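# Insert the steel peg fully into the block's hole

## Task

Push the steel peg completely into the block's hole without ever letting the block shift more than 1.5 cm from its starting spot (a larger shift at any moment ends the attempt as a failure). The peg must stay seated on its own, not only because a gripper holds it. Finish by opening the gripper and pulling the arm away.

## Robot and tools

Robot: two arms, left_arm and right_arm, face each other across a table. Each has six joints (waist, shoulder, elbow, wrist pitch, wrist yaw, wrist roll) and a two-finger gripper. A loose object may occasionally get a brief shove from outside. Knocking or placing anything off the table is a failure.

Frame: a single scene frame shared by both arms. Origin is the table centre, +z up, table surface at z = +0.020 m. left_arm's base is on the +y side, right_arm's on the -y side. The names say nothing about image sides. Positions are in metres, orientation is a wxyz quaternion. The reported hand position is approximate and drifts more when the arm is stretched out. A gripper's fingers extend along its own +x axis and close along its y axis. The reported point sits between the pads, 3 to 4 cm short of the fingertips.

execute_actions takes "actions", a list holding zero or one item, plus optional "pictures" (boolean; images come by default).
- Empty list: no command, just a fresh state report.
- Move: {"rows": [...], "steps": n}. n is 1 to 15 (default 15), each step lasting 1/30 s. Every row is one list of exactly 14 numbers covering both arms: left_arm waist, shoulder, elbow, wrist pitch, wrist yaw, wrist roll, opening, then the same seven for right_arm. Supply both arms even if one stays still (repeat its current values). The joint values are absolute target angles in radians, in the same form as the Joint positions line; they are not offsets. One row is used per step; if fewer rows than steps, the final row keeps being applied. Up to 15 rows.
- Wait: {"steps": n} alone, n up to 300, no new command; it returns when n steps have passed since the previous result.
Joint ranges (rad), each arm: waist -3.054..3.054, shoulder 0.000..3.142, elbow 0.000..2.356, wrist pitch -1.571..1.571, wrist yaw -1.571..1.571, wrist roll -3.142..3.142. A target beyond a range end by more than 0.010 and also beyond the joint's current angle gets the whole call rejected, and nothing moves. True ends may differ by up to 0.010 rad; requests past them are clipped, and a line "joint sent to its limit" may appear (possibly about an earlier move). Missing that line proves nothing.
Opening: absolute value from -1 to 1. +1 is fully open (pad gap 0.088 m); empty fingers touch near -0.80, and lower values add nothing. Closing fully takes at least about 0.5 s. grip_measured reports the actual opening on that same scale; each gripper reads off by up to about 1 mm, and squeezing something hard makes it read up to about 0.061 narrower. To hold a part, command roughly 0.07 below grip_measured; a smaller margin grips softer. Parts thinner than about 3 mm get proportionally less force. Pad force tops out around 34 to 49 N.

Motion limits: each joint's target is kept close to its measured angle (0.211 rad for waist, shoulder, elbow; 0.213 wrist pitch; 0.267 wrist yaw; 0.228 wrist roll), and targets are scaled back if they would move the gripper over 70 mm from where it is, so large moves need several calls. Friction may leave a joint short of its target, particularly at long reach, and tiny changes may not move it at all; read Joint positions after each move. Between calls the arms keep heading to the last row sent, until everything nearly stops or a step is HELD.

Result lines: the state line gives, per arm, end_effector_position, end_effector_quat_wxyz and velocities (m/s, rad/s). Joint positions / Joint velocities list six joints then the pad gap in metres. "joint command not followed" means a clearance check changed or blocked some joint targets; the rest of the row still ran. HELD marks steps where the row was not (fully) sent. Joint torques are total drive outputs with per-unit offset, scale and noise. External joint torques estimate pushback from outside (including friction and held weight); "no reading" means none available. MOTOR HOT appears from 50 °C; at 95 °C an OVER-TEMPERATURE FAULT holds the arm, and if it does not cool within 30 to 60 s the arm and its gripper lose power and go limp. Holding loads warms motors, even idle.

Load limits (N m): waist 17, shoulder 21.1, elbow 21, wrist pitch 5.55, wrist yaw 5.53, wrist roll 5.19, with held weight counted. Reaching one causes a TORQUE FAULT: that arm freezes for 10 s and drops the remainder of the call. Avoid arm-to-arm collisions or pressing the arms together, hard shoves, slams, drops and slips, and above all any push that moves the block.

zoom_image: "camera" is one of cam_head_left, cam_head_right, cam_left_wrist, cam_right_wrist (all 504x504); "region" is [x0, y0, x1, y1] in pixels from the top-left of that camera's latest image, at most 504 by 504. It returns an enlarged view.

finished_scene: "scene" is the number of the current scene. Its result reports success and gives the next task. Answering without any tool call ends everything. If resuming, begin with an empty execute_actions to learn the current scene and task.

Suggested order: look, locate peg and hole, grasp peg, lift, align over hole, lower gently, release, retract, check, then finish.

Each tool is called after ">>>" as name([rows], argument=value, ...), one row to a line, values as JSON.

## Session

>>> execute_actions(actions=[])

Scene clock: 0.00 s of 4600.00 s.
left_arm: end_effector_position=(+0.2933, +0.3037, +0.2525) grip_measured=+1.000 end_effector_quat_wxyz=(+0.870, -0.051, +0.490, -0.002) end_effector_velocity=(-0.000, +0.001, -0.000) end_effector_angular_velocity=(+0.006, +0.001, +0.007) | right_arm: end_effector_position=(-0.2752, -0.1021, +0.2352) grip_measured=+0.988 end_effector_quat_wxyz=(+0.410, -0.154, -0.063, +0.897) end_effector_velocity=(+0.001, -0.001, -0.000) end_effector_angular_velocity=(+0.015, -0.014, +0.010)
Joint positions: left_arm=[ 1.102  1.166  1.121 -1.066 -0.315 -0.733  0.088] | right_arm=[ 0.749  2.019  1.188  0.6   -0.179 -0.291  0.087]
Joint velocities: left_arm=[-0.002  0.002  0.002 -0.007 -0.007 -0.007  0.   ] | right_arm=[-0.002 -0.002 -0.007  0.007 -0.007 -0.022 -0.   ]
Joint torques (N m, as the arm reports them, + toward a larger angle): no reading
External joint torques (N m, as the arm's controller estimates them; a push from outside toward a larger angle lowers the number): no reading
Heat: left arm: hottest waist 24 °C (+0.0 °C/min); right arm: hottest wrist roll 25 °C (+0.0 °C/min).

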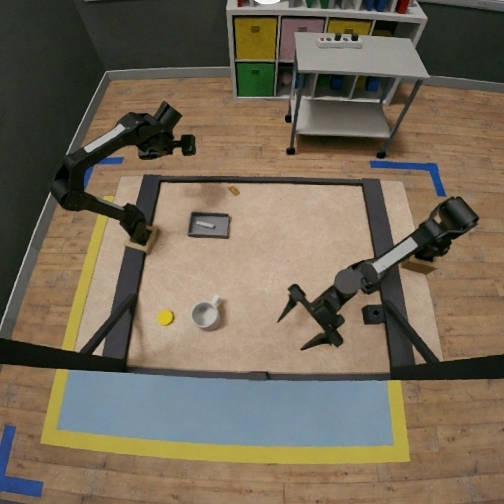

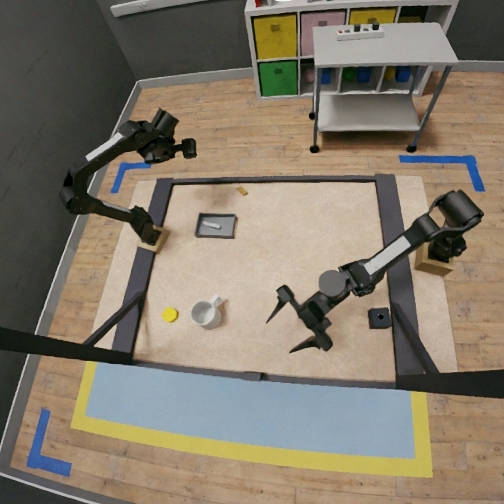

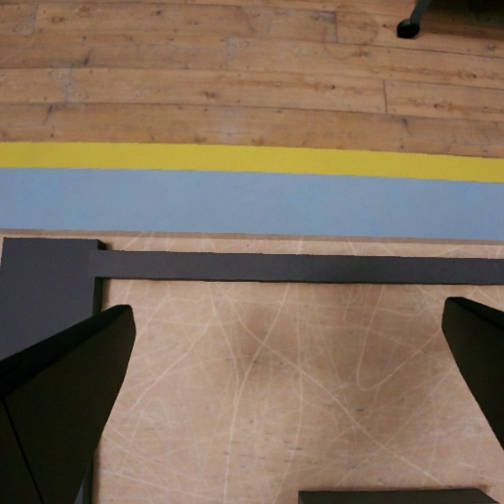

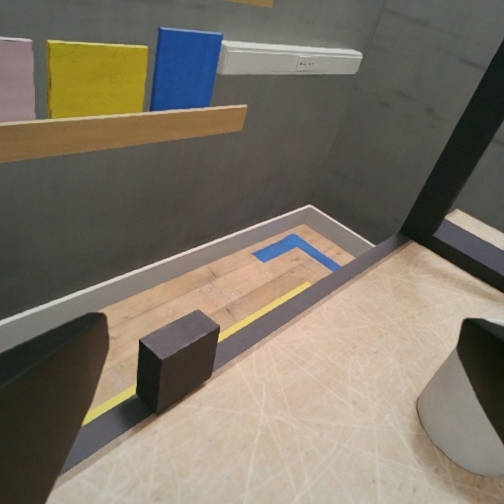

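>>> zoom_image(camera="cam_head_left", region=[170, 170, 270, 250])

>>> zoom_image(camera="cam_head_right", region=[330, 220, 490, 350])

>>> zoom_image(camera="cam_head_left", region=[40, 90, 240, 270])

Region (170, 170, 270, 250) of cam_head_left's 504x504 image, scaled by 5.040, with more detail than that image has; it fills the top 403 rows of this view, and the rest is white.

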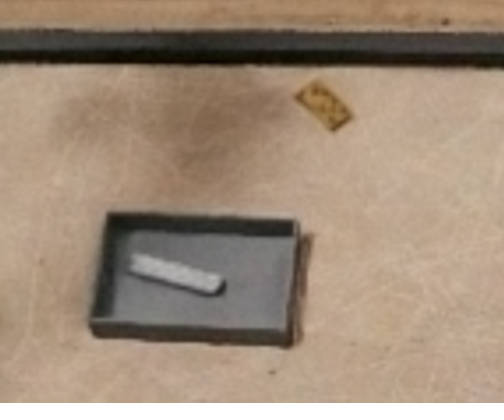

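Region (330, 220, 490, 350) of cam_head_right's 504x504 image, scaled by 3.150, with more detail than that image has; it fills the top 410 rows of this view, and the rest is white.

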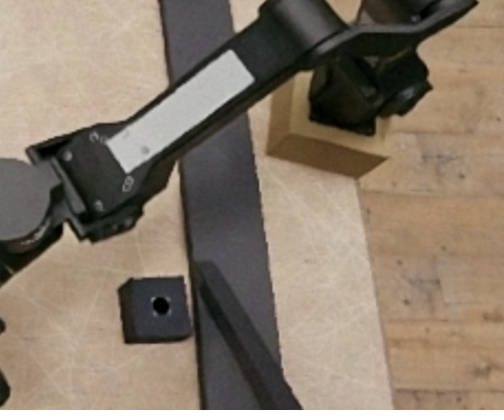

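Region (40, 90, 240, 270) of cam_head_left's 504x504 image, scaled by 2.520, with more detail than that image has; it fills the top 454 rows of this view, and the rest is white.

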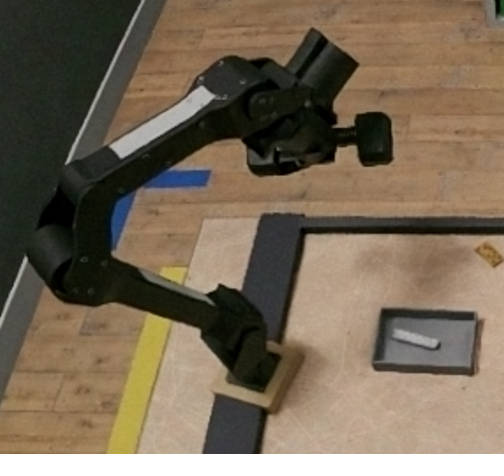

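>>> execute_actions([
  {"rows":[[0.51,1.479,0.987,-1.079,0,0,1,1.12,1.631,1.136,-1.076,0,0,1]],"steps":15},
], pictures=false)

>>> execute_actions([
  {"steps":30},
])

Scene clock: 61.87 s of 4600.00 s.
left_arm: end_effector_position=(+0.1338, +0.2063, +0.1360) grip_measured=+1.000 end_effector_quat_wxyz=(+0.577, +0.413, +0.566, -0.421) end_effector_velocity=(-0.069, -0.016, -0.000) end_effector_angular_velocity=(+0.012, -0.015, -0.815) | right_arm: end_effector_position=(-0.3464, -0.2783, +0.2828) grip_measured=+0.988 end_effector_quat_wxyz=(+0.321, -0.252, +0.086, +0.909) end_effector_velocity=(+0.182, -0.098, -0.322) end_effector_angular_velocity=(-1.127, -1.348, -0.172)
Joint positions: left_arm=[ 0.525  1.47   0.996 -1.077 -0.001 -0.052  0.088] | right_arm=[ 1.127  1.624  1.16  -0.076 -0.01  -0.011  0.087]
Joint velocities: left_arm=[-0.295 -0.002 -0.002 -0.007 -0.007  0.52   0.   ] | right_arm=[-0.056 -0.027 -0.002 -1.78   0.095  0.066 -0.   ]
Joint torques (N m, as the arm reports them, + toward a larger angle): left_arm=[ 1.25 -3.61  3.83 -0.13 -0.07  0.09] | right_arm=[-0.62 -7.24  4.96  0.81  0.18  0.22]
External joint torques (N m, as the arm's controller estimates them; a push from outside toward a larger angle lowers the number): left_arm=[ 0.29  1.04 -1.55 -0.48  0.12  0.11] | right_arm=[-0.09 -1.38 -0.74 -0.59  0.18  0.21]
Heat: left arm: hottest wrist pitch 26 °C (+2.0 °C/min); right arm: hottest shoulder 37 °C (+12.0 °C/min).
Steps of this call (steps 1 to 90: nothing new was sent; then 58.37 s passed at rest; steps 91 to 105: all 15 steps of this action). Readings (joint positions):
91: left_arm=[1.096 1.177 1.115 -1.067 -0.305 -0.716] | right_arm=[0.755 2.007 1.187 0.584 -0.159 -0.270]
92: left_arm=[1.070 1.193 1.108 -1.067 -0.263 -0.678] | right_arm=[0.775 1.984 1.180 0.529 -0.115 -0.224]
94: left_arm=[1.002 1.250 1.084 -1.067 -0.179 -0.606] | right_arm=[0.839 1.928 1.165 0.456 -0.079 -0.152]
98: left_arm=[0.839 1.397 1.028 -1.072 -0.068 -0.417] | right_arm=[0.989 1.797 1.164 0.314 -0.040 -0.071]
105: the state above

Scene clock: 62.87 s of 4600.00 s.
left_arm: end_effector_position=(+0.1310, +0.2059, +0.1359) grip_measured=+1.000 end_effector_quat_wxyz=(+0.564, +0.430, +0.553, -0.438) end_effector_velocity=(-0.001, +0.002, -0.000) end_effector_angular_velocity=(+0.009, -0.005, +0.000) | right_arm: end_effector_position=(-0.2019, -0.3914, +0.1733) grip_measured=+0.988 end_effector_quat_wxyz=(+0.246, -0.658, +0.238, +0.671) end_effector_velocity=(+0.002, -0.001, -0.001) end_effector_angular_velocity=(-0.025, +0.005, -0.019)
Joint positions: left_arm=[ 0.513  1.471  0.996 -1.078 -0.001 -0.003  0.088] | right_arm=[ 1.117  1.624  1.146 -1.072  0.004 -0.004  0.087]
Joint velocities: left_arm=[-0.007 -0.002 -0.002 -0.007 -0.007 -0.007  0.   ] | right_arm=[-0.012  0.002 -0.002 -0.007 -0.022  0.007 -0.   ]
Joint torques (N m, as the arm reports them, + toward a larger angle): left_arm=[-0.36 -3.46  3.87 -0.08  0.04  0.09] | right_arm=[ 0.15 -6.24  5.09 -0.1  -0.19  0.13]
External joint torques (N m, as the arm's controller estimates them; a push from outside toward a larger angle lowers the number): left_arm=[-0.35  1.24 -1.56 -0.44  0.05  0.09] | right_arm=[ 0.2  -0.02 -0.73 -0.48 -0.19  0.13]
Heat: left arm: hottest wrist pitch 26 °C (+2.0 °C/min); right arm: hottest shoulder 36 °C (+10.0 °C/min).
Steps of this call (steps 1 to 30: the robot went on to your last target). Readings (joint positions):
1: left_arm=[0.518 1.470 0.996 -1.077 -0.001 -0.037] | right_arm=[1.125 1.624 1.160 -0.135 -0.007 -0.009]
2: left_arm=[0.516 1.470 0.996 -1.077 -0.001 -0.026] | right_arm=[1.123 1.624 1.157 -0.195 -0.005 -0.008]
4: left_arm=[0.516 1.471 0.996 -1.078 -0.001 -0.014] | right_arm=[1.121 1.624 1.149 -0.317 -0.004 -0.007]
8: left_arm=[0.514 1.471 0.996 -1.078 -0.001 -0.005] | right_arm=[1.121 1.624 1.149 -0.549 -0.004 -0.006]
30: the state above

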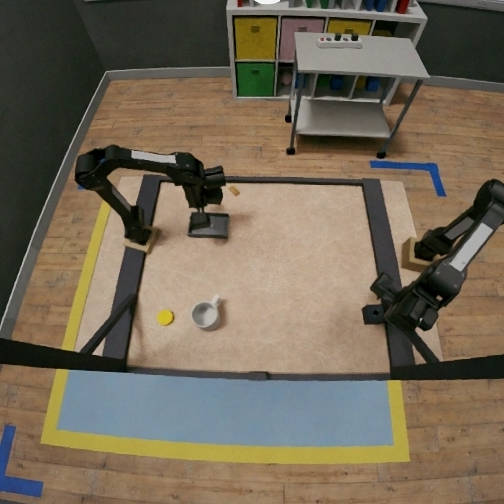

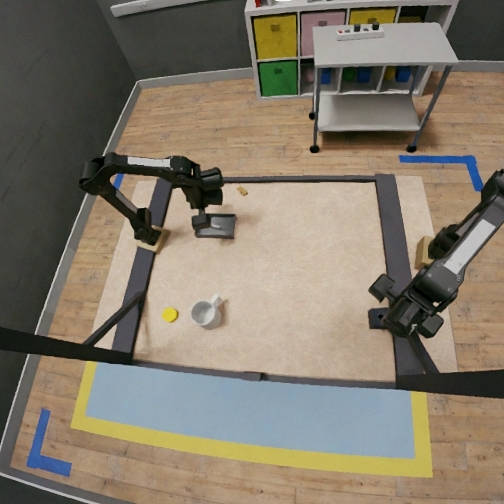

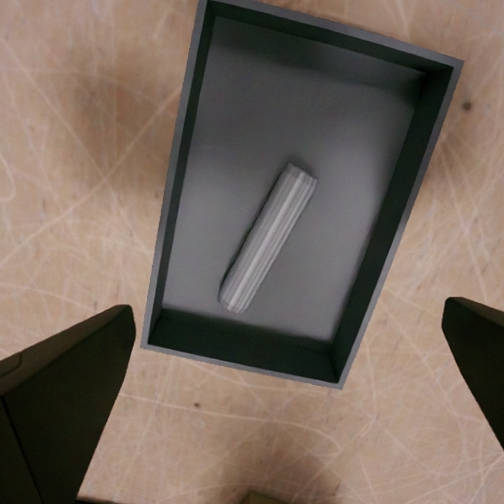

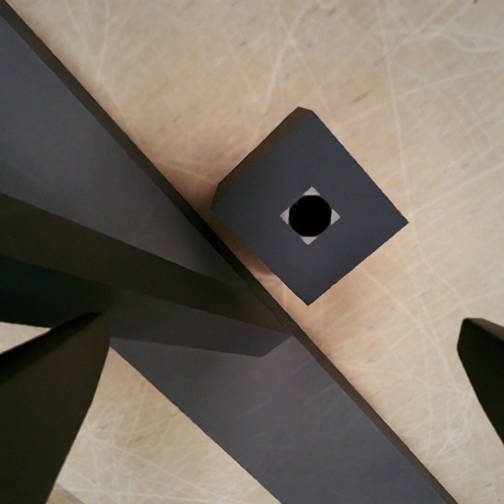

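>>> zoom_image(camera="cam_left_wrist", region=[180, 140, 360, 330])

>>> zoom_image(camera="cam_right_wrist", region=[200, 90, 430, 320])

Region (180, 140, 360, 330) of cam_left_wrist's 504x504 image, scaled by 2.653, with more detail than that image has; it fills the left 477 columns of this view, and the rest is white.

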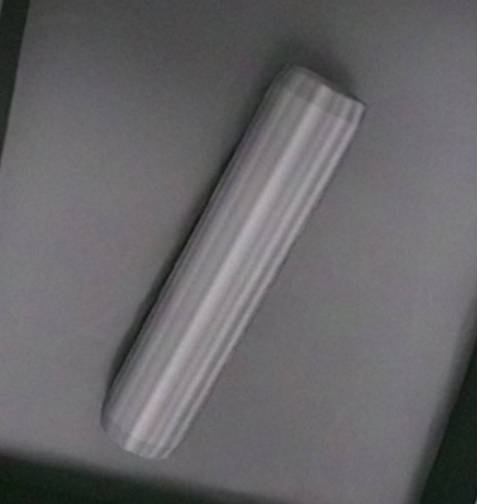

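Region (200, 90, 430, 320) of cam_right_wrist's 504x504 image, scaled by 2.191, with more detail than that image has.

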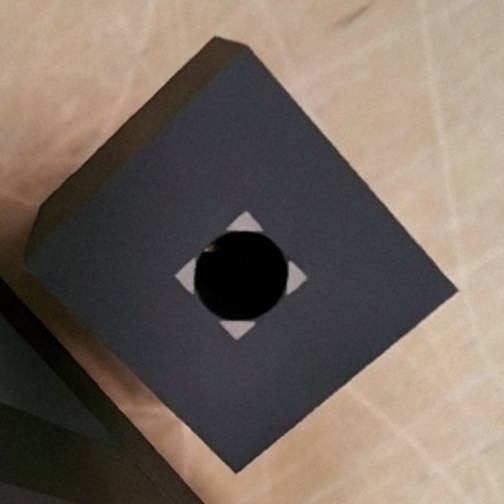

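>>> execute_actions([
  {"rows":[[0.484,1.615,0.91,-0.877,0,0.44,0.15,0.177,1.631,1.136,0.6,0,0,1]],"steps":15},
], pictures=false)

>>> execute_actions([
  {"steps":12},
])

Scene clock: 123.93 s of 4600.00 s.
left_arm: end_effector_position=(+0.1276, +0.1919, +0.0846) grip_measured=+0.157 end_effector_quat_wxyz=(+0.443, +0.552, +0.445, -0.549) end_effector_velocity=(+0.003, -0.002, -0.002) end_effector_angular_velocity=(-0.007, -0.024, -0.010) | right_arm: end_effector_position=(-0.0657, -0.1563, +0.2284) grip_measured=+0.988 end_effector_quat_wxyz=(+0.581, -0.311, +0.257, +0.707) end_effector_velocity=(+0.506, +0.315, +0.197) end_effector_angular_velocity=(+1.313, +0.218, -1.279)
Joint positions: left_arm=[ 0.487  1.609  0.913 -0.879 -0.002  0.434  0.047] | right_arm=[ 0.435  1.626  1.141 -0.346 -0.005 -0.004  0.087]
Joint velocities: left_arm=[-0.002  0.002 -0.007  0.022 -0.022  0.007 -0.002] | right_arm=[-1.302 -0.002  0.002  1.326  0.007 -0.037 -0.   ]
Joint torques (N m, as the arm reports them, + toward a larger angle): left_arm=[-0.31 -4.38  3.8   0.06  0.09  0.11] | right_arm=[-0.37 -8.05  6.92  1.22  0.14  0.1 ]
External joint torques (N m, as the arm's controller estimates them; a push from outside toward a larger angle lowers the number): left_arm=[-0.32  0.85 -1.19 -0.25  0.08  0.11] | right_arm=[-0.32 -0.33  0.06 -0.22  0.13  0.1 ]
Heat: left arm: hottest wrist pitch 25 °C (-1.0 °C/min); right arm: hottest shoulder 31 °C (-5.0 °C/min).
Steps of this call (steps 1 to 15: the robot went on to your last target; steps 16 to 90: nothing new was sent; then 57.57 s passed at rest; steps 91 to 105: all 15 steps of this action). Readings (joint positions):
91: left_arm=[0.513 1.484 0.987 -1.059 -0.002 0.033] | right_arm=[1.107 1.624 1.145 -1.056 -0.005 -0.004]
92: left_arm=[0.507 1.503 0.972 -0.993 -0.002 0.103] | right_arm=[1.066 1.624 1.141 -0.993 -0.014 -0.004]
94: left_arm=[0.494 1.566 0.952 -0.918 -0.002 0.229] | right_arm=[0.958 1.626 1.141 -0.873 -0.007 -0.004]
98: left_arm=[0.487 1.609 0.913 -0.894 -0.002 0.391] | right_arm=[0.755 1.626 1.141 -0.673 -0.005 -0.004]
105: the state above

Scene clock: 124.33 s of 4600.00 s.
left_arm: end_effector_position=(+0.1277, +0.1918, +0.0846) grip_measured=+0.153 end_effector_quat_wxyz=(+0.442, +0.552, +0.444, -0.550) end_effector_velocity=(-0.002, +0.002, +0.000) end_effector_angular_velocity=(+0.006, +0.009, +0.005) | right_arm: end_effector_position=(+0.0512, -0.0821, +0.3533) grip_measured=+0.988 end_effector_quat_wxyz=(+0.731, -0.058, +0.060, +0.677) end_effector_velocity=(-0.007, +0.063, +0.377) end_effector_angular_velocity=(+1.745, -0.149, +0.033)
Joint positions: left_arm=[ 0.487  1.609  0.913 -0.879 -0.002  0.437  0.047] | right_arm=[ 0.175  1.626  1.141  0.318  0.003 -0.004  0.087]
Joint velocities: left_arm=[-0.002 -0.002 -0.002 -0.007  0.007 -0.007 -0.   ] | right_arm=[ 0.022 -0.002 -0.002  1.751 -0.007 -0.022 -0.   ]
Joint torques (N m, as the arm reports them, + toward a larger angle): left_arm=[-0.3  -4.18  3.97  0.03  0.08  0.09] | right_arm=[ 0.16 -8.38  7.18  1.73 -0.13  0.15]
External joint torques (N m, as the arm's controller estimates them; a push from outside toward a larger angle lowers the number): left_arm=[-0.29  1.12 -1.05 -0.29  0.06  0.09] | right_arm=[ 0.32 -0.54 -0.08 -0.11 -0.14  0.14]
Heat: left arm: hottest wrist pitch 25 °C (-1.0 °C/min); right arm: hottest shoulder 31 °C (-5.1 °C/min).
Steps of this call (steps 1 to 12: the robot went on to your last target). Readings (joint positions):
1: left_arm=[0.487 1.609 0.913 -0.879 -0.002 0.435] | right_arm=[0.392 1.626 1.141 -0.301 -0.005 -0.004]
2: left_arm=[0.487 1.609 0.913 -0.879 -0.002 0.436] | right_arm=[0.349 1.626 1.141 -0.258 -0.005 -0.004]
4: left_arm=[0.487 1.609 0.913 -0.879 -0.002 0.436] | right_arm=[0.267 1.626 1.141 -0.157 -0.004 -0.004]
8: left_arm=[0.487 1.609 0.913 -0.879 -0.002 0.437] | right_arm=[0.176 1.626 1.141 0.084 0.003 -0.004]
12: the state above

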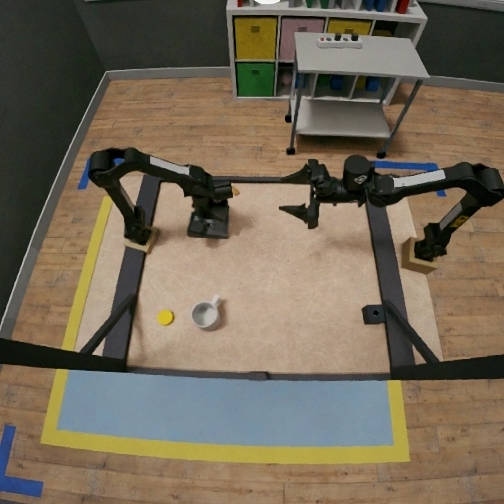

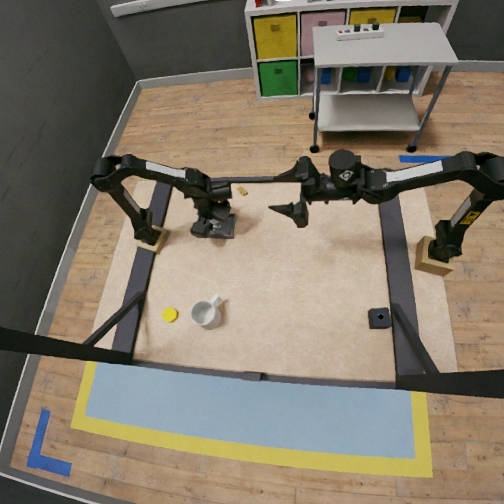

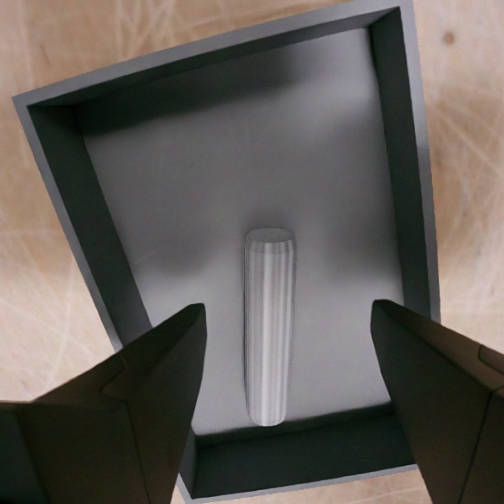

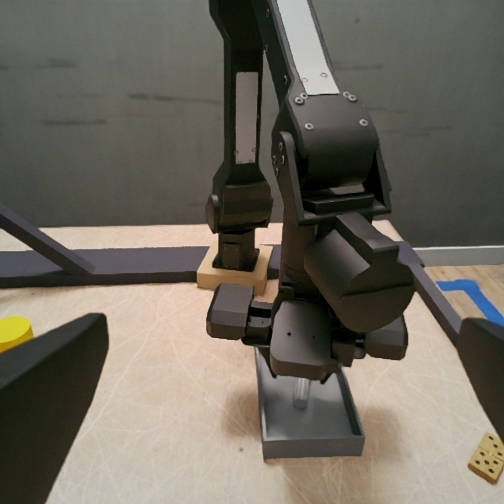

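>>> execute_actions([
  {"rows":[[0.482,1.63,0.91,-0.86,0,0.44,0.15,0.177,1.75,1.1,0.75,0,0,1],[0.479,1.645,0.91,-0.845,0,0.44,0.15,0.177,1.85,1.07,0.85,0,0,1],[0.478,1.66,0.91,-0.83,0,0.44,0.15,0.177,1.95,1.04,0.95,0,0,1],[0.477,1.675,0.91,-0.815,0,0.44,0.15,0.177,2.1,1.0,1.15,0,0,1],[0.477,1.692,0.911,-0.799,0,0.44,0.15,0.177,2.316,0.917,1.399,0,0,1]],"steps":15},
])

Scene clock: 137.93 s of 4600.00 s.
left_arm: end_effector_position=(+0.1285, +0.1803, +0.0671) grip_measured=+0.153 end_effector_quat_wxyz=(+0.442, +0.553, +0.441, -0.552) end_effector_velocity=(+0.002, +0.003, -0.001) end_effector_angular_velocity=(+0.017, -0.019, +0.005) | right_arm: end_effector_position=(+0.0531, -0.0507, +0.2178) grip_measured=+0.988 end_effector_quat_wxyz=(+0.733, +0.015, -0.019, +0.679) end_effector_velocity=(+0.000, -0.002, -0.470) end_effector_angular_velocity=(+0.021, -0.009, +0.005)
Joint positions: left_arm=[ 0.481  1.681  0.913 -0.802 -0.002  0.437  0.046] | right_arm=[ 0.176  2.128  0.946  1.232  0.003 -0.004  0.087]
Joint velocities: left_arm=[-0.002  0.002 -0.002 -0.007 -0.022 -0.007 -0.   ] | right_arm=[-0.002  1.565 -0.164  1.751 -0.007 -0.007 -0.   ]
Joint torques (N m, as the arm reports them, + toward a larger angle): left_arm=[-0.37 -4.19  4.11  0.08  0.08  0.08] | right_arm=[ 0.08 -8.09  3.8   1.63 -0.13  0.14]
External joint torques (N m, as the arm's controller estimates them; a push from outside toward a larger angle lowers the number): left_arm=[-0.37  1.5  -0.79 -0.26  0.07  0.09] | right_arm=[ 0.06  1.21 -1.16 -0.22 -0.13  0.13]
Heat: left arm: hottest wrist pitch 25 °C (-1.0 °C/min); right arm: hottest shoulder 32 °C (-2.0 °C/min).
Steps of this call (steps 1 to 30: the robot went on to your last target; steps 31 to 90: nothing new was sent; then 10.10 s passed at rest; steps 91 to 105: all 15 steps of this action). Readings (joint positions):
91: left_arm=[0.487 1.610 0.913 -0.877 -0.002 0.437] | right_arm=[0.176 1.636 1.138 0.620 0.003 -0.004]
92: left_arm=[0.487 1.613 0.913 -0.871 -0.002 0.437] | right_arm=[0.176 1.661 1.135 0.685 0.003 -0.004]
94: left_arm=[0.484 1.630 0.913 -0.846 -0.002 0.437] | right_arm=[0.176 1.715 1.122 0.769 0.003 -0.004]
98: left_arm=[0.481 1.675 0.913 -0.812 -0.002 0.437] | right_arm=[0.176 1.830 1.032 0.889 0.003 -0.004]
105: the state above

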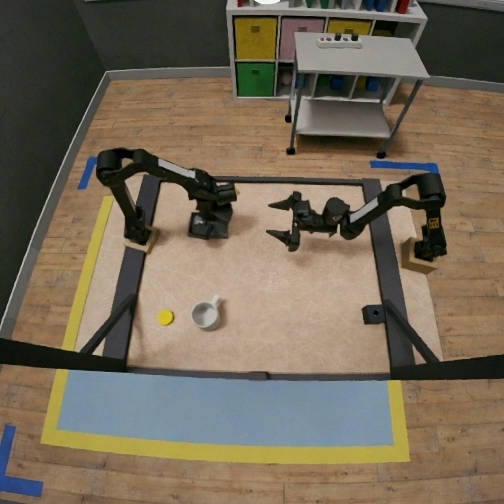

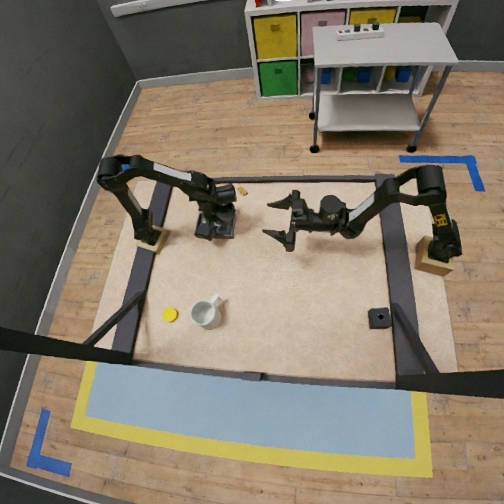

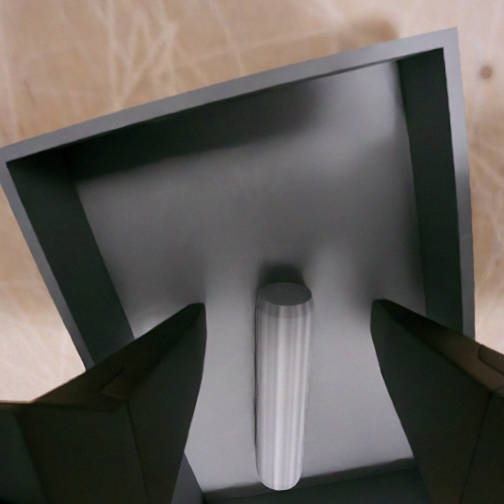

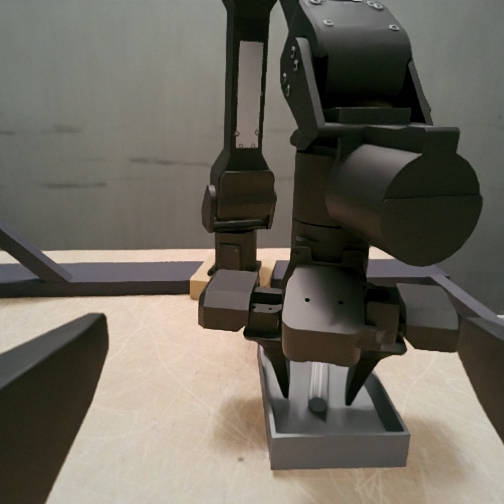

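>>> zoom_image(camera="cam_right_wrist", region=[240, 320, 420, 480])

>>> zoom_image(camera="cam_head_left", region=[170, 170, 330, 270])

Region (240, 320, 420, 480) of cam_right_wrist's 504x504 image, scaled by 2.800, with more detail than that image has.

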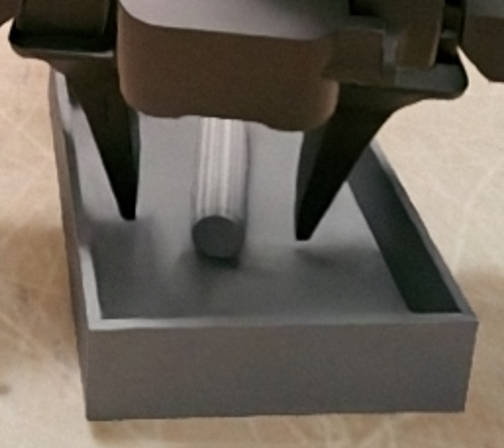

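Region (170, 170, 330, 270) of cam_head_left's 504x504 image, scaled by 3.150, with more detail than that image has; it fills the top 315 rows of this view, and the rest is white.

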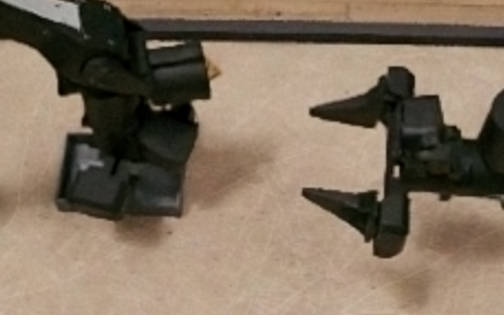

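>>> execute_actions([
  {"rows":[[0.49,1.67,0.9,-0.799,0,0.445,0.15,0.177,2.316,0.917,1.399,0,0,0],[0.495,1.66,0.885,-0.79,0,0.45,0.15,0.177,2.316,0.917,1.399,0,0,0],[0.5,1.652,0.87,-0.785,0,0.455,0.15,0.177,2.316,0.917,1.399,0,0,0],[0.504,1.648,0.849,-0.774,0,0.46,0.15,0.177,2.316,0.917,1.399,0,0,0]],"steps":12},
])

Scene clock: 156.23 s of 4600.00 s.
left_arm: end_effector_position=(+0.1310, +0.1923, +0.0606) grip_measured=+0.153 end_effector_quat_wxyz=(+0.439, +0.554, +0.443, -0.551) end_effector_velocity=(+0.001, -0.000, +0.002) end_effector_angular_velocity=(-0.015, -0.011, +0.005) | right_arm: end_effector_position=(+0.0526, -0.0576, +0.1566) grip_measured=+0.021 end_effector_quat_wxyz=(+0.734, +0.003, -0.007, +0.680) end_effector_velocity=(+0.003, -0.001, -0.004) end_effector_angular_velocity=(-0.022, -0.006, -0.000)
Joint positions: left_arm=[ 0.5    1.662  0.861 -0.777 -0.002  0.457  0.046] | right_arm=[ 0.176  2.304  0.918  1.4    0.003 -0.004  0.04 ]
Joint velocities: left_arm=[-0.002 -0.017 -0.007  0.007 -0.007 -0.007  0.   ] | right_arm=[-0.007 -0.002 -0.002 -0.022 -0.007 -0.007 -0.012]
Joint torques (N m, as the arm reports them, + toward a larger angle): left_arm=[ 0.37 -6.29  3.01  0.05  0.08  0.13] | right_arm=[ 0.08 -9.44  4.45  1.47 -0.14  0.14]
External joint torques (N m, as the arm's controller estimates them; a push from outside toward a larger angle lowers the number): left_arm=[ 0.37 -0.94 -1.69 -0.26  0.06  0.13] | right_arm=[ 0.18  0.05  0.22 -0.37 -0.15  0.13]
Heat: left arm: hottest wrist pitch 25 °C (+0.0 °C/min); right arm: hottest shoulder 34 °C (+2.0 °C/min).
Steps of this call (steps 1 to 30: the robot went on to your last target; steps 31 to 90: nothing new was sent; then 14.90 s passed at rest; steps 91 to 102: all 12 steps of this action). Readings (joint positions):
91: left_arm=[0.481 1.681 0.913 -0.801 -0.002 0.438] | right_arm=[0.176 2.304 0.918 1.400 0.003 -0.004]
92: left_arm=[0.482 1.681 0.912 -0.799 -0.002 0.440] | right_arm=[0.176 2.304 0.918 1.400 0.003 -0.004]
94: left_arm=[0.488 1.675 0.897 -0.788 -0.002 0.447] | right_arm=[0.176 2.304 0.918 1.400 0.003 -0.004]
98: left_arm=[0.500 1.665 0.863 -0.782 -0.002 0.455] | right_arm=[0.176 2.304 0.918 1.400 0.003 -0.004]
102: the state above

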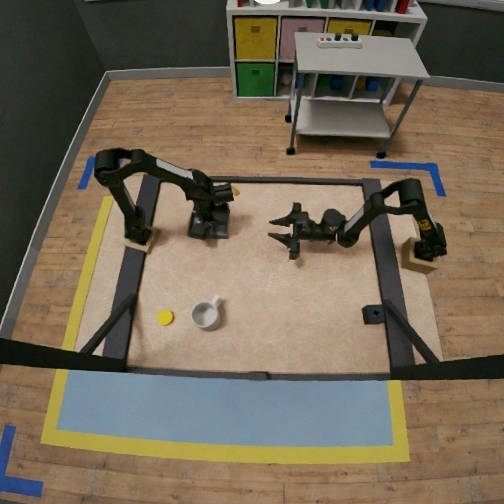

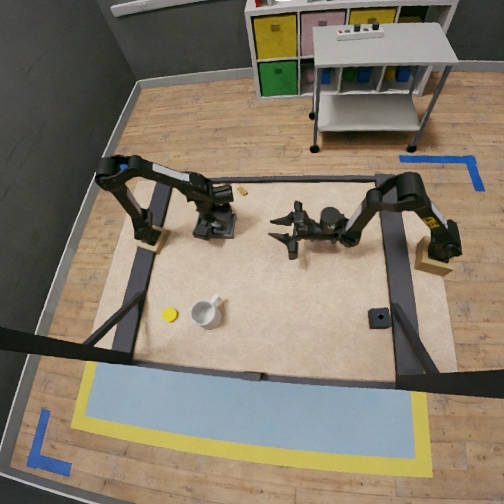

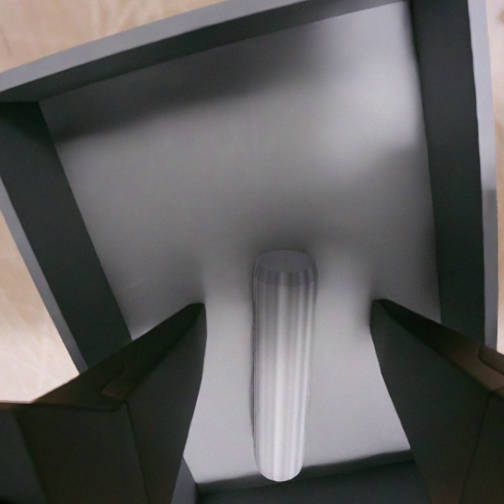

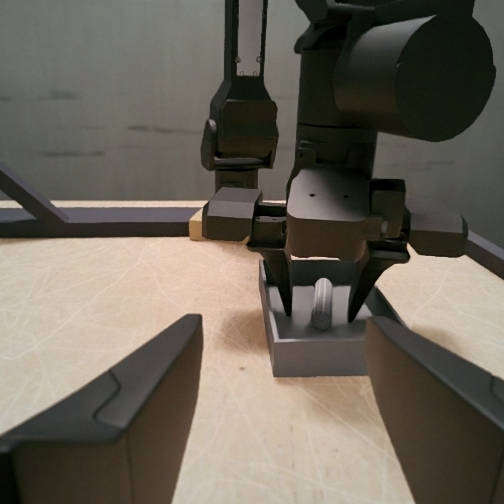

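>>> execute_actions([
  {"rows":[[0.502,1.655,0.858,-0.777,0,0.458,-0.1,0.177,2.316,0.917,1.399,0,0,0],[0.502,1.655,0.858,-0.777,0,0.458,-0.25,0.177,2.316,0.917,1.399,0,0,0],[0.502,1.655,0.858,-0.777,0,0.458,-0.35,0.177,2.316,0.917,1.399,0,0,0],[0.502,1.655,0.858,-0.777,0,0.458,-0.42,0.177,2.316,0.917,1.399,0,0,0],[0.502,1.655,0.858,-0.777,0,0.458,-0.46,0.177,2.316,0.917,1.399,0,0,0],[0.502,1.655,0.858,-0.777,0,0.458,-0.5,0.177,2.316,0.917,1.399,0,0,0],[0.502,1.655,0.858,-0.777,0,0.458,-0.54,0.177,2.316,0.917,1.399,0,0,0],[0.502,1.655,0.858,-0.777,0,0.458,-0.6,0.177,2.316,0.917,1.399,0,0,0]],"steps":15},
])

Scene clock: 164.30 s of 4600.00 s.
left_arm: end_effector_position=(+0.1308, +0.1929, +0.0603) grip_measured=-0.521 end_effector_quat_wxyz=(+0.439, +0.554, +0.444, -0.551) end_effector_velocity=(-0.004, +0.003, -0.001) end_effector_angular_velocity=(+0.010, +0.010, -0.029) | right_arm: end_effector_position=(+0.0526, -0.0576, +0.1566) grip_measured=+0.003 end_effector_quat_wxyz=(+0.734, +0.003, -0.007, +0.680) end_effector_velocity=(+0.002, -0.001, -0.001) end_effector_angular_velocity=(-0.009, -0.021, -0.010)
Joint positions: left_arm=[ 0.5    1.661  0.859 -0.777 -0.001  0.457  0.013] | right_arm=[ 0.176  2.304  0.918  1.4    0.003 -0.004  0.039]
Joint velocities: left_arm=[-0.007 -0.002 -0.007 -0.007  0.007  0.022 -0.   ] | right_arm=[-0.002 -0.002 -0.002 -0.007  0.007 -0.022  0.   ]
Joint torques (N m, as the arm reports them, + toward a larger angle): left_arm=[ 0.18 -5.64  3.98 -0.07  0.08  0.02] | right_arm=[ 0.07 -9.44  4.42  1.5  -0.15  0.15]
External joint torques (N m, as the arm's controller estimates them; a push from outside toward a larger angle lowers the number): left_arm=[ 0.19 -0.23 -0.77 -0.38  0.06  0.02] | right_arm=[ 0.15  0.05  0.2  -0.34 -0.16  0.14]
Heat: left arm: hottest wrist pitch 25 °C (+0.0 °C/min); right arm: hottest shoulder 34 °C (+2.0 °C/min).
Steps of this call (steps 1 to 15: the robot went on to your last target; steps 16 to 90: nothing new was sent; then 4.57 s passed at rest; steps 91 to 105: all 15 steps of this action). Readings (joint positions):
91: left_arm=[0.500 1.661 0.859 -0.776 -0.002 0.457] | right_arm=[0.176 2.304 0.918 1.400 0.003 -0.004]
92: left_arm=[0.500 1.661 0.859 -0.776 -0.002 0.457] | right_arm=[0.176 2.304 0.918 1.400 0.003 -0.004]
94: left_arm=[0.500 1.661 0.859 -0.776 -0.002 0.457] | right_arm=[0.176 2.304 0.918 1.400 0.003 -0.004]
98: left_arm=[0.500 1.661 0.859 -0.776 -0.002 0.457] | right_arm=[0.176 2.304 0.918 1.400 0.003 -0.004]
105: the state above

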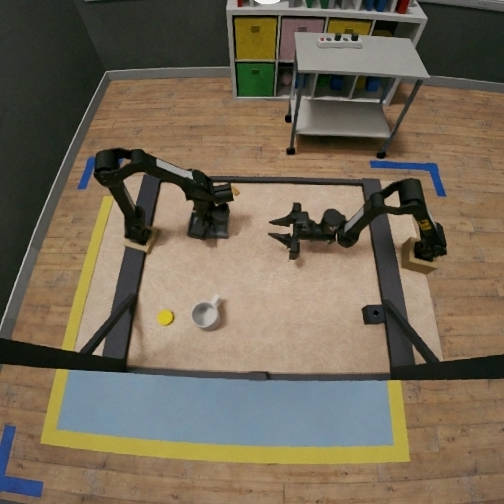

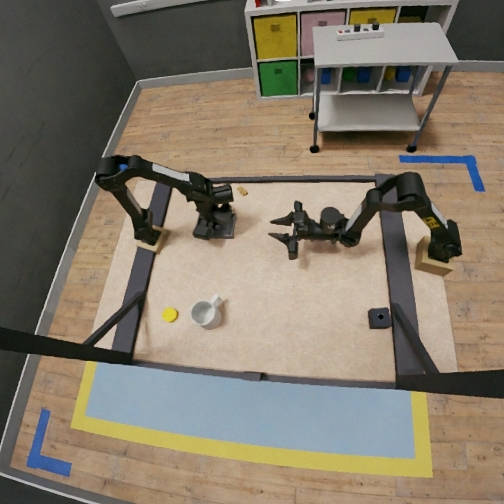

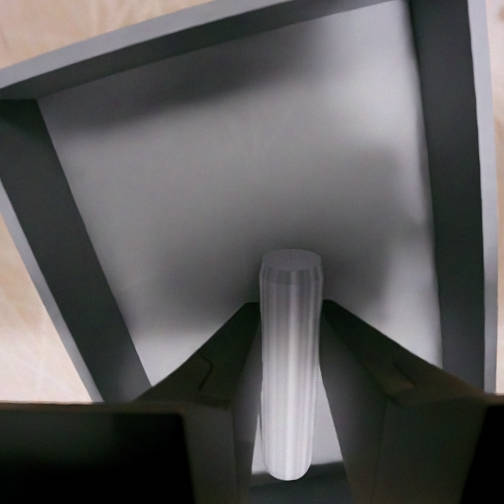

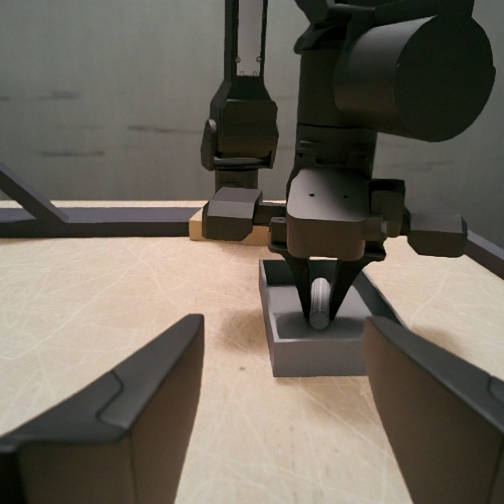

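>>> execute_actions([
  {"rows":[[0.502,1.64,0.88,-0.805,0,0.458,-0.6,0.19,2.316,0.917,1.399,0,0,0],[0.502,1.625,0.905,-0.84,0,0.458,-0.6,0.2,2.316,0.917,1.399,0,0,0],[0.502,1.61,0.93,-0.88,0,0.458,-0.6,0.21,2.316,0.917,1.399,0,0,0],[0.502,1.595,0.955,-0.92,0,0.458,-0.6,0.228,2.316,0.917,1.399,0,0,0],[0.502,1.58,0.98,-0.96,0,0.458,-0.6,0.228,2.316,0.917,1.399,0,0,0],[0.502,1.565,1.005,-1.0,0,0.458,-0.6,0.228,2.316,0.917,1.399,0,0,0],[0.502,1.55,1.03,-1.04,0,0.458,-0.6,0.228,2.316,0.917,1.399,0,0,0],[0.502,1.54,1.055,-1.075,0,0.5,-0.6,0.228,2.316,0.917,1.399,0,0,0],[0.502,1.54,1.08,-1.1,0,0.6,-0.6,0.228,2.316,0.917,1.399,0,0,0],[0.49,1.55,1.11,-1.12,0,0.75,-0.6,0.228,2.316,0.917,1.399,0,0,0],[0.47,1.56,1.14,-1.14,0,0.9,-0.6,0.228,2.316,0.917,1.399,0,0,0],[0.45,1.57,1.17,-1.16,0,1.05,-0.6,0.228,2.316,0.917,1.399,0,0,0],[0.43,1.58,1.2,-1.18,0,1.2,-0.6,0.228,2.316,0.917,1.399,0,0,0],[0.41,1.59,1.22,-1.19,0,1.35,-0.6,0.228,2.316,0.917,1.399,0,0,0],[0.39,1.6,1.24,-1.2,0,3.048,-0.6,0.228,2.316,0.917,1.399,0,0,0]],"steps":15},
], pictures=false)

>>> execute_actions([
  {"rows":[[0.37,1.62,1.27,-1.21,0,3.048,-0.6,0.228,2.316,0.917,1.399,0,0,0],[0.355,1.64,1.3,-1.22,0,3.048,-0.6,0.228,2.316,0.917,1.399,0,0,0],[0.34,1.66,1.33,-1.23,0,3.048,-0.6,0.228,2.316,0.917,1.399,0,0,0],[0.325,1.68,1.36,-1.24,0,3.048,-0.6,0.228,2.316,0.917,1.399,0,0,0],[0.31,1.7,1.39,-1.25,0,3.048,-0.6,0.228,2.316,0.917,1.399,0,0,0],[0.295,1.72,1.42,-1.26,0,3.048,-0.6,0.228,2.316,0.917,1.399,0,0,0],[0.28,1.74,1.45,-1.27,0,3.048,-0.6,0.228,2.316,0.917,1.399,0,0,0],[0.265,1.76,1.48,-1.28,0,3.048,-0.6,0.228,2.316,0.917,1.399,0,0,0],[0.25,1.78,1.51,-1.29,0,3.048,-0.6,0.228,2.316,0.917,1.399,0,0,0],[0.235,1.8,1.54,-1.3,0,3.048,-0.6,0.228,2.316,0.917,1.399,0,0,0],[0.22,1.82,1.57,-1.31,0,3.048,-0.6,0.228,2.316,0.917,1.399,0,0,0],[0.2,1.84,1.6,-1.32,0,3.048,-0.6,0.228,2.316,0.917,1.399,0,0,0],[0.18,1.87,1.63,-1.33,0,3.048,-0.6,0.228,2.316,0.917,1.399,0,0,0],[0.165,1.895,1.66,-1.34,0,3.048,-0.6,0.228,2.316,0.917,1.399,0,0,0],[0.149,1.918,1.69,-1.346,0,3.048,-0.6,0.228,2.316,0.917,1.399,0,0,0]],"steps":15},
], pictures=false)

>>> execute_actions([
  {"steps":30},
])

Scene clock: 196.07 s of 4600.00 s.
left_arm: end_effector_position=(+0.1197, +0.1754, +0.1541) grip_measured=-0.521 end_effector_quat_wxyz=(+0.306, +0.639, +0.301, -0.639) end_effector_velocity=(-0.138, -0.108, +0.146) end_effector_angular_velocity=(-0.088, -0.035, -2.461) | right_arm: end_effector_position=(+0.0243, -0.0563, +0.1566) grip_measured=+0.003 end_effector_quat_wxyz=(+0.714, +0.004, -0.006, +0.700) end_effector_velocity=(+0.002, -0.002, -0.006) end_effector_angular_velocity=(-0.027, -0.007, -0.010)
Joint positions: left_arm=[ 0.445  1.572  1.165 -1.158 -0.002  0.862  0.013] | right_arm=[ 0.23   2.304  0.918  1.4    0.002 -0.004  0.039]
Joint velocities: left_arm=[-0.579  0.139  0.725 -0.491 -0.007  1.883  0.   ] | right_arm=[-0.002 -0.002 -0.007 -0.022  0.007 -0.007  0.   ]
Joint torques (N m, as the arm reports them, + toward a larger angle): left_arm=[-0.52 -3.6   5.85 -0.14  0.1   0.1 ] | right_arm=[-0.14 -9.42  4.37  1.51 -0.08  0.15]
External joint torques (N m, as the arm's controller estimates them; a push from outside toward a larger angle lowers the number): left_arm=[-0.33  1.41  0.68 -0.48  0.03  0.09] | right_arm=[-0.13 -0.02  0.21 -0.31 -0.08  0.14]
Heat: left arm: hottest wrist pitch 25 °C (+0.0 °C/min); right arm: hottest shoulder 36 °C (+4.0 °C/min).
Steps of this call (steps 1 to 15: the robot went on to your last target; steps 16 to 90: nothing new was sent; then 28.27 s passed at rest; steps 91 to 105: all 15 steps of this action). Readings (joint positions):
91: left_arm=[0.500 1.660 0.860 -0.779 -0.001 0.457] | right_arm=[0.176 2.304 0.918 1.400 0.003 -0.004]
92: left_arm=[0.500 1.659 0.864 -0.790 -0.001 0.457] | right_arm=[0.178 2.304 0.918 1.400 0.003 -0.004]
94: left_arm=[0.500 1.649 0.884 -0.846 -0.001 0.457] | right_arm=[0.189 2.304 0.918 1.400 0.003 -0.004]
98: left_arm=[0.500 1.596 0.972 -0.980 -0.001 0.463] | right_arm=[0.224 2.304 0.918 1.400 0.002 -0.004]
105: the state above

Scene clock: 196.57 s of 4600.00 s.
left_arm: end_effector_position=(+0.0481, +0.0979, +0.1843) grip_measured=-0.521 end_effector_quat_wxyz=(-0.108, +0.699, -0.110, -0.698) end_effector_velocity=(-0.189, -0.156, +0.010) end_effector_angular_velocity=(+0.023, -0.028, -2.408) | right_arm: end_effector_position=(+0.0243, -0.0563, +0.1566) grip_measured=+0.003 end_effector_quat_wxyz=(+0.714, +0.004, -0.006, +0.700) end_effector_velocity=(+0.003, -0.001, -0.001) end_effector_angular_velocity=(-0.007, -0.007, -0.000)
Joint positions: left_arm=[ 0.198  1.845  1.599 -1.322 -0.002  1.811  0.013] | right_arm=[ 0.23   2.304  0.918  1.4    0.002 -0.004  0.039]
Joint velocities: left_arm=[-0.525  0.681  0.916 -0.256 -0.022  1.883 -0.   ] | right_arm=[-0.007 -0.002 -0.002 -0.007 -0.007 -0.007  0.   ]
Joint torques (N m, as the arm reports them, + toward a larger angle): left_arm=[-0.52 -5.48  6.07 -0.22  0.12  0.11] | right_arm=[-0.17 -9.52  4.37  1.51 -0.07  0.15]
External joint torques (N m, as the arm's controller estimates them; a push from outside toward a larger angle lowers the number): left_arm=[-0.45  1.67  0.81 -0.47  0.06  0.11] | right_arm=[-0.1  -0.05  0.18 -0.33 -0.08  0.14]
Heat: left arm: hottest wrist pitch 25 °C (+0.0 °C/min); right arm: hottest shoulder 36 °C (+4.1 °C/min).
Steps of this call (steps 1 to 15: all 15 steps of this action). Readings (joint positions):
1: left_arm=[0.426 1.578 1.190 -1.173 -0.002 0.926] | right_arm=[0.230 2.304 0.918 1.400 0.002 -0.004]
2: left_arm=[0.405 1.589 1.216 -1.187 -0.002 0.989] | right_arm=[0.230 2.304 0.918 1.400 0.002 -0.004]
4: left_arm=[0.369 1.621 1.272 -1.209 -0.002 1.116] | right_arm=[0.230 2.304 0.918 1.400 0.002 -0.004]
8: left_arm=[0.308 1.701 1.387 -1.252 -0.002 1.369] | right_arm=[0.230 2.304 0.918 1.400 0.002 -0.004]
15: the state above

Scene clock: 197.57 s of 4600.00 s.
left_arm: end_effector_position=(+0.0290, +0.0862, +0.1821) grip_measured=-0.521 end_effector_quat_wxyz=(-0.507, +0.492, -0.503, -0.497) end_effector_velocity=(+0.000, +0.002, -0.001) end_effector_angular_velocity=(+0.011, -0.009, +0.005) | right_arm: end_effector_position=(+0.0243, -0.0563, +0.1566) grip_measured=+0.003 end_effector_quat_wxyz=(+0.714, +0.004, -0.006, +0.700) end_effector_velocity=(-0.002, -0.000, +0.001) end_effector_angular_velocity=(-0.003, -0.008, +0.019)
Joint positions: left_arm=[ 0.148  1.908  1.673 -1.344  0.001  3.044  0.013] | right_arm=[ 0.23   2.304  0.918  1.4    0.002 -0.004  0.039]
Joint velocities: left_arm=[-0.002  0.002 -0.002 -0.007 -0.007 -0.007 -0.   ] | right_arm=[-0.002 -0.007 -0.002 -0.007 -0.022 -0.007 -0.   ]
Joint torques (N m, as the arm reports them, + toward a larger angle): left_arm=[ 0.14 -6.25  6.28 -0.26  0.01  0.14] | right_arm=[-0.22 -9.41  4.38  1.5  -0.08  0.15]
External joint torques (N m, as the arm's controller estimates them; a push from outside toward a larger angle lowers the number): left_arm=[ 0.13  1.51  0.93 -0.44 -0.01  0.14] | right_arm=[-0.18  0.07  0.17 -0.35 -0.08  0.14]
Heat: left arm: hottest shoulder 25 °C (+0.0 °C/min); right arm: hottest shoulder 36 °C (+4.1 °C/min).
Steps of this call (steps 1 to 30: the robot went on to your last target). Readings (joint positions):
1: left_arm=[0.181 1.866 1.625 -1.327 -0.001 1.874] | right_arm=[0.230 2.304 0.918 1.400 0.002 -0.004]
2: left_arm=[0.167 1.881 1.644 -1.327 0.000 1.937] | right_arm=[0.230 2.304 0.918 1.400 0.002 -0.004]
4: left_arm=[0.151 1.900 1.660 -1.337 0.001 2.063] | right_arm=[0.230 2.304 0.918 1.400 0.002 -0.004]
8: left_arm=[0.148 1.908 1.668 -1.343 0.001 2.316] | right_arm=[0.230 2.304 0.918 1.400 0.002 -0.004]
30: the state above

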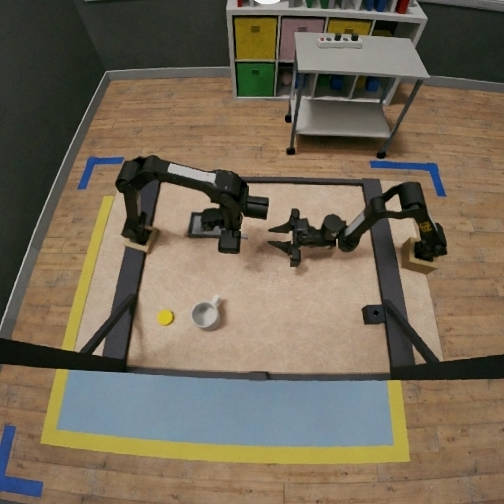

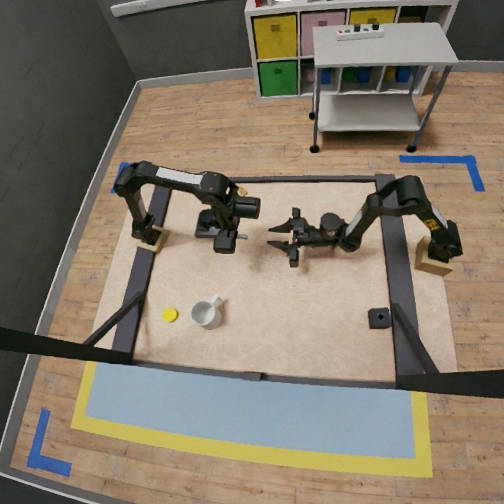

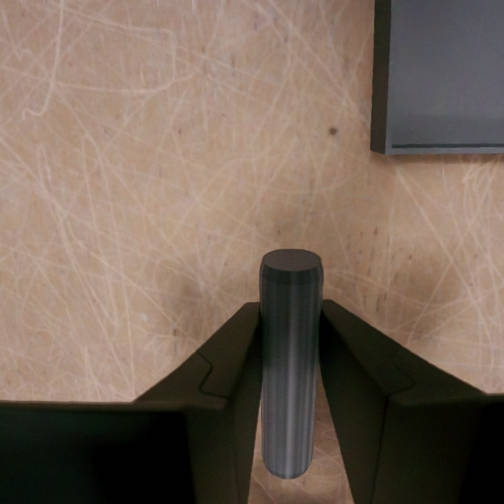

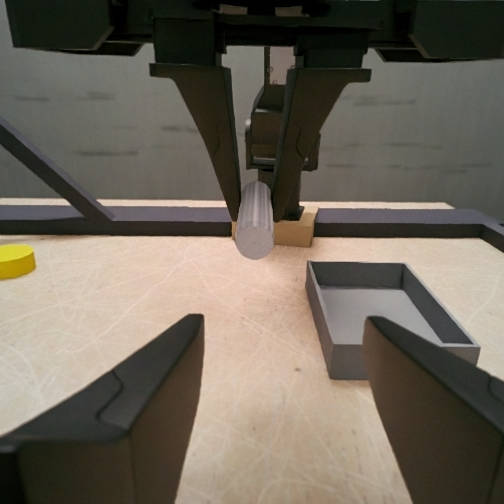

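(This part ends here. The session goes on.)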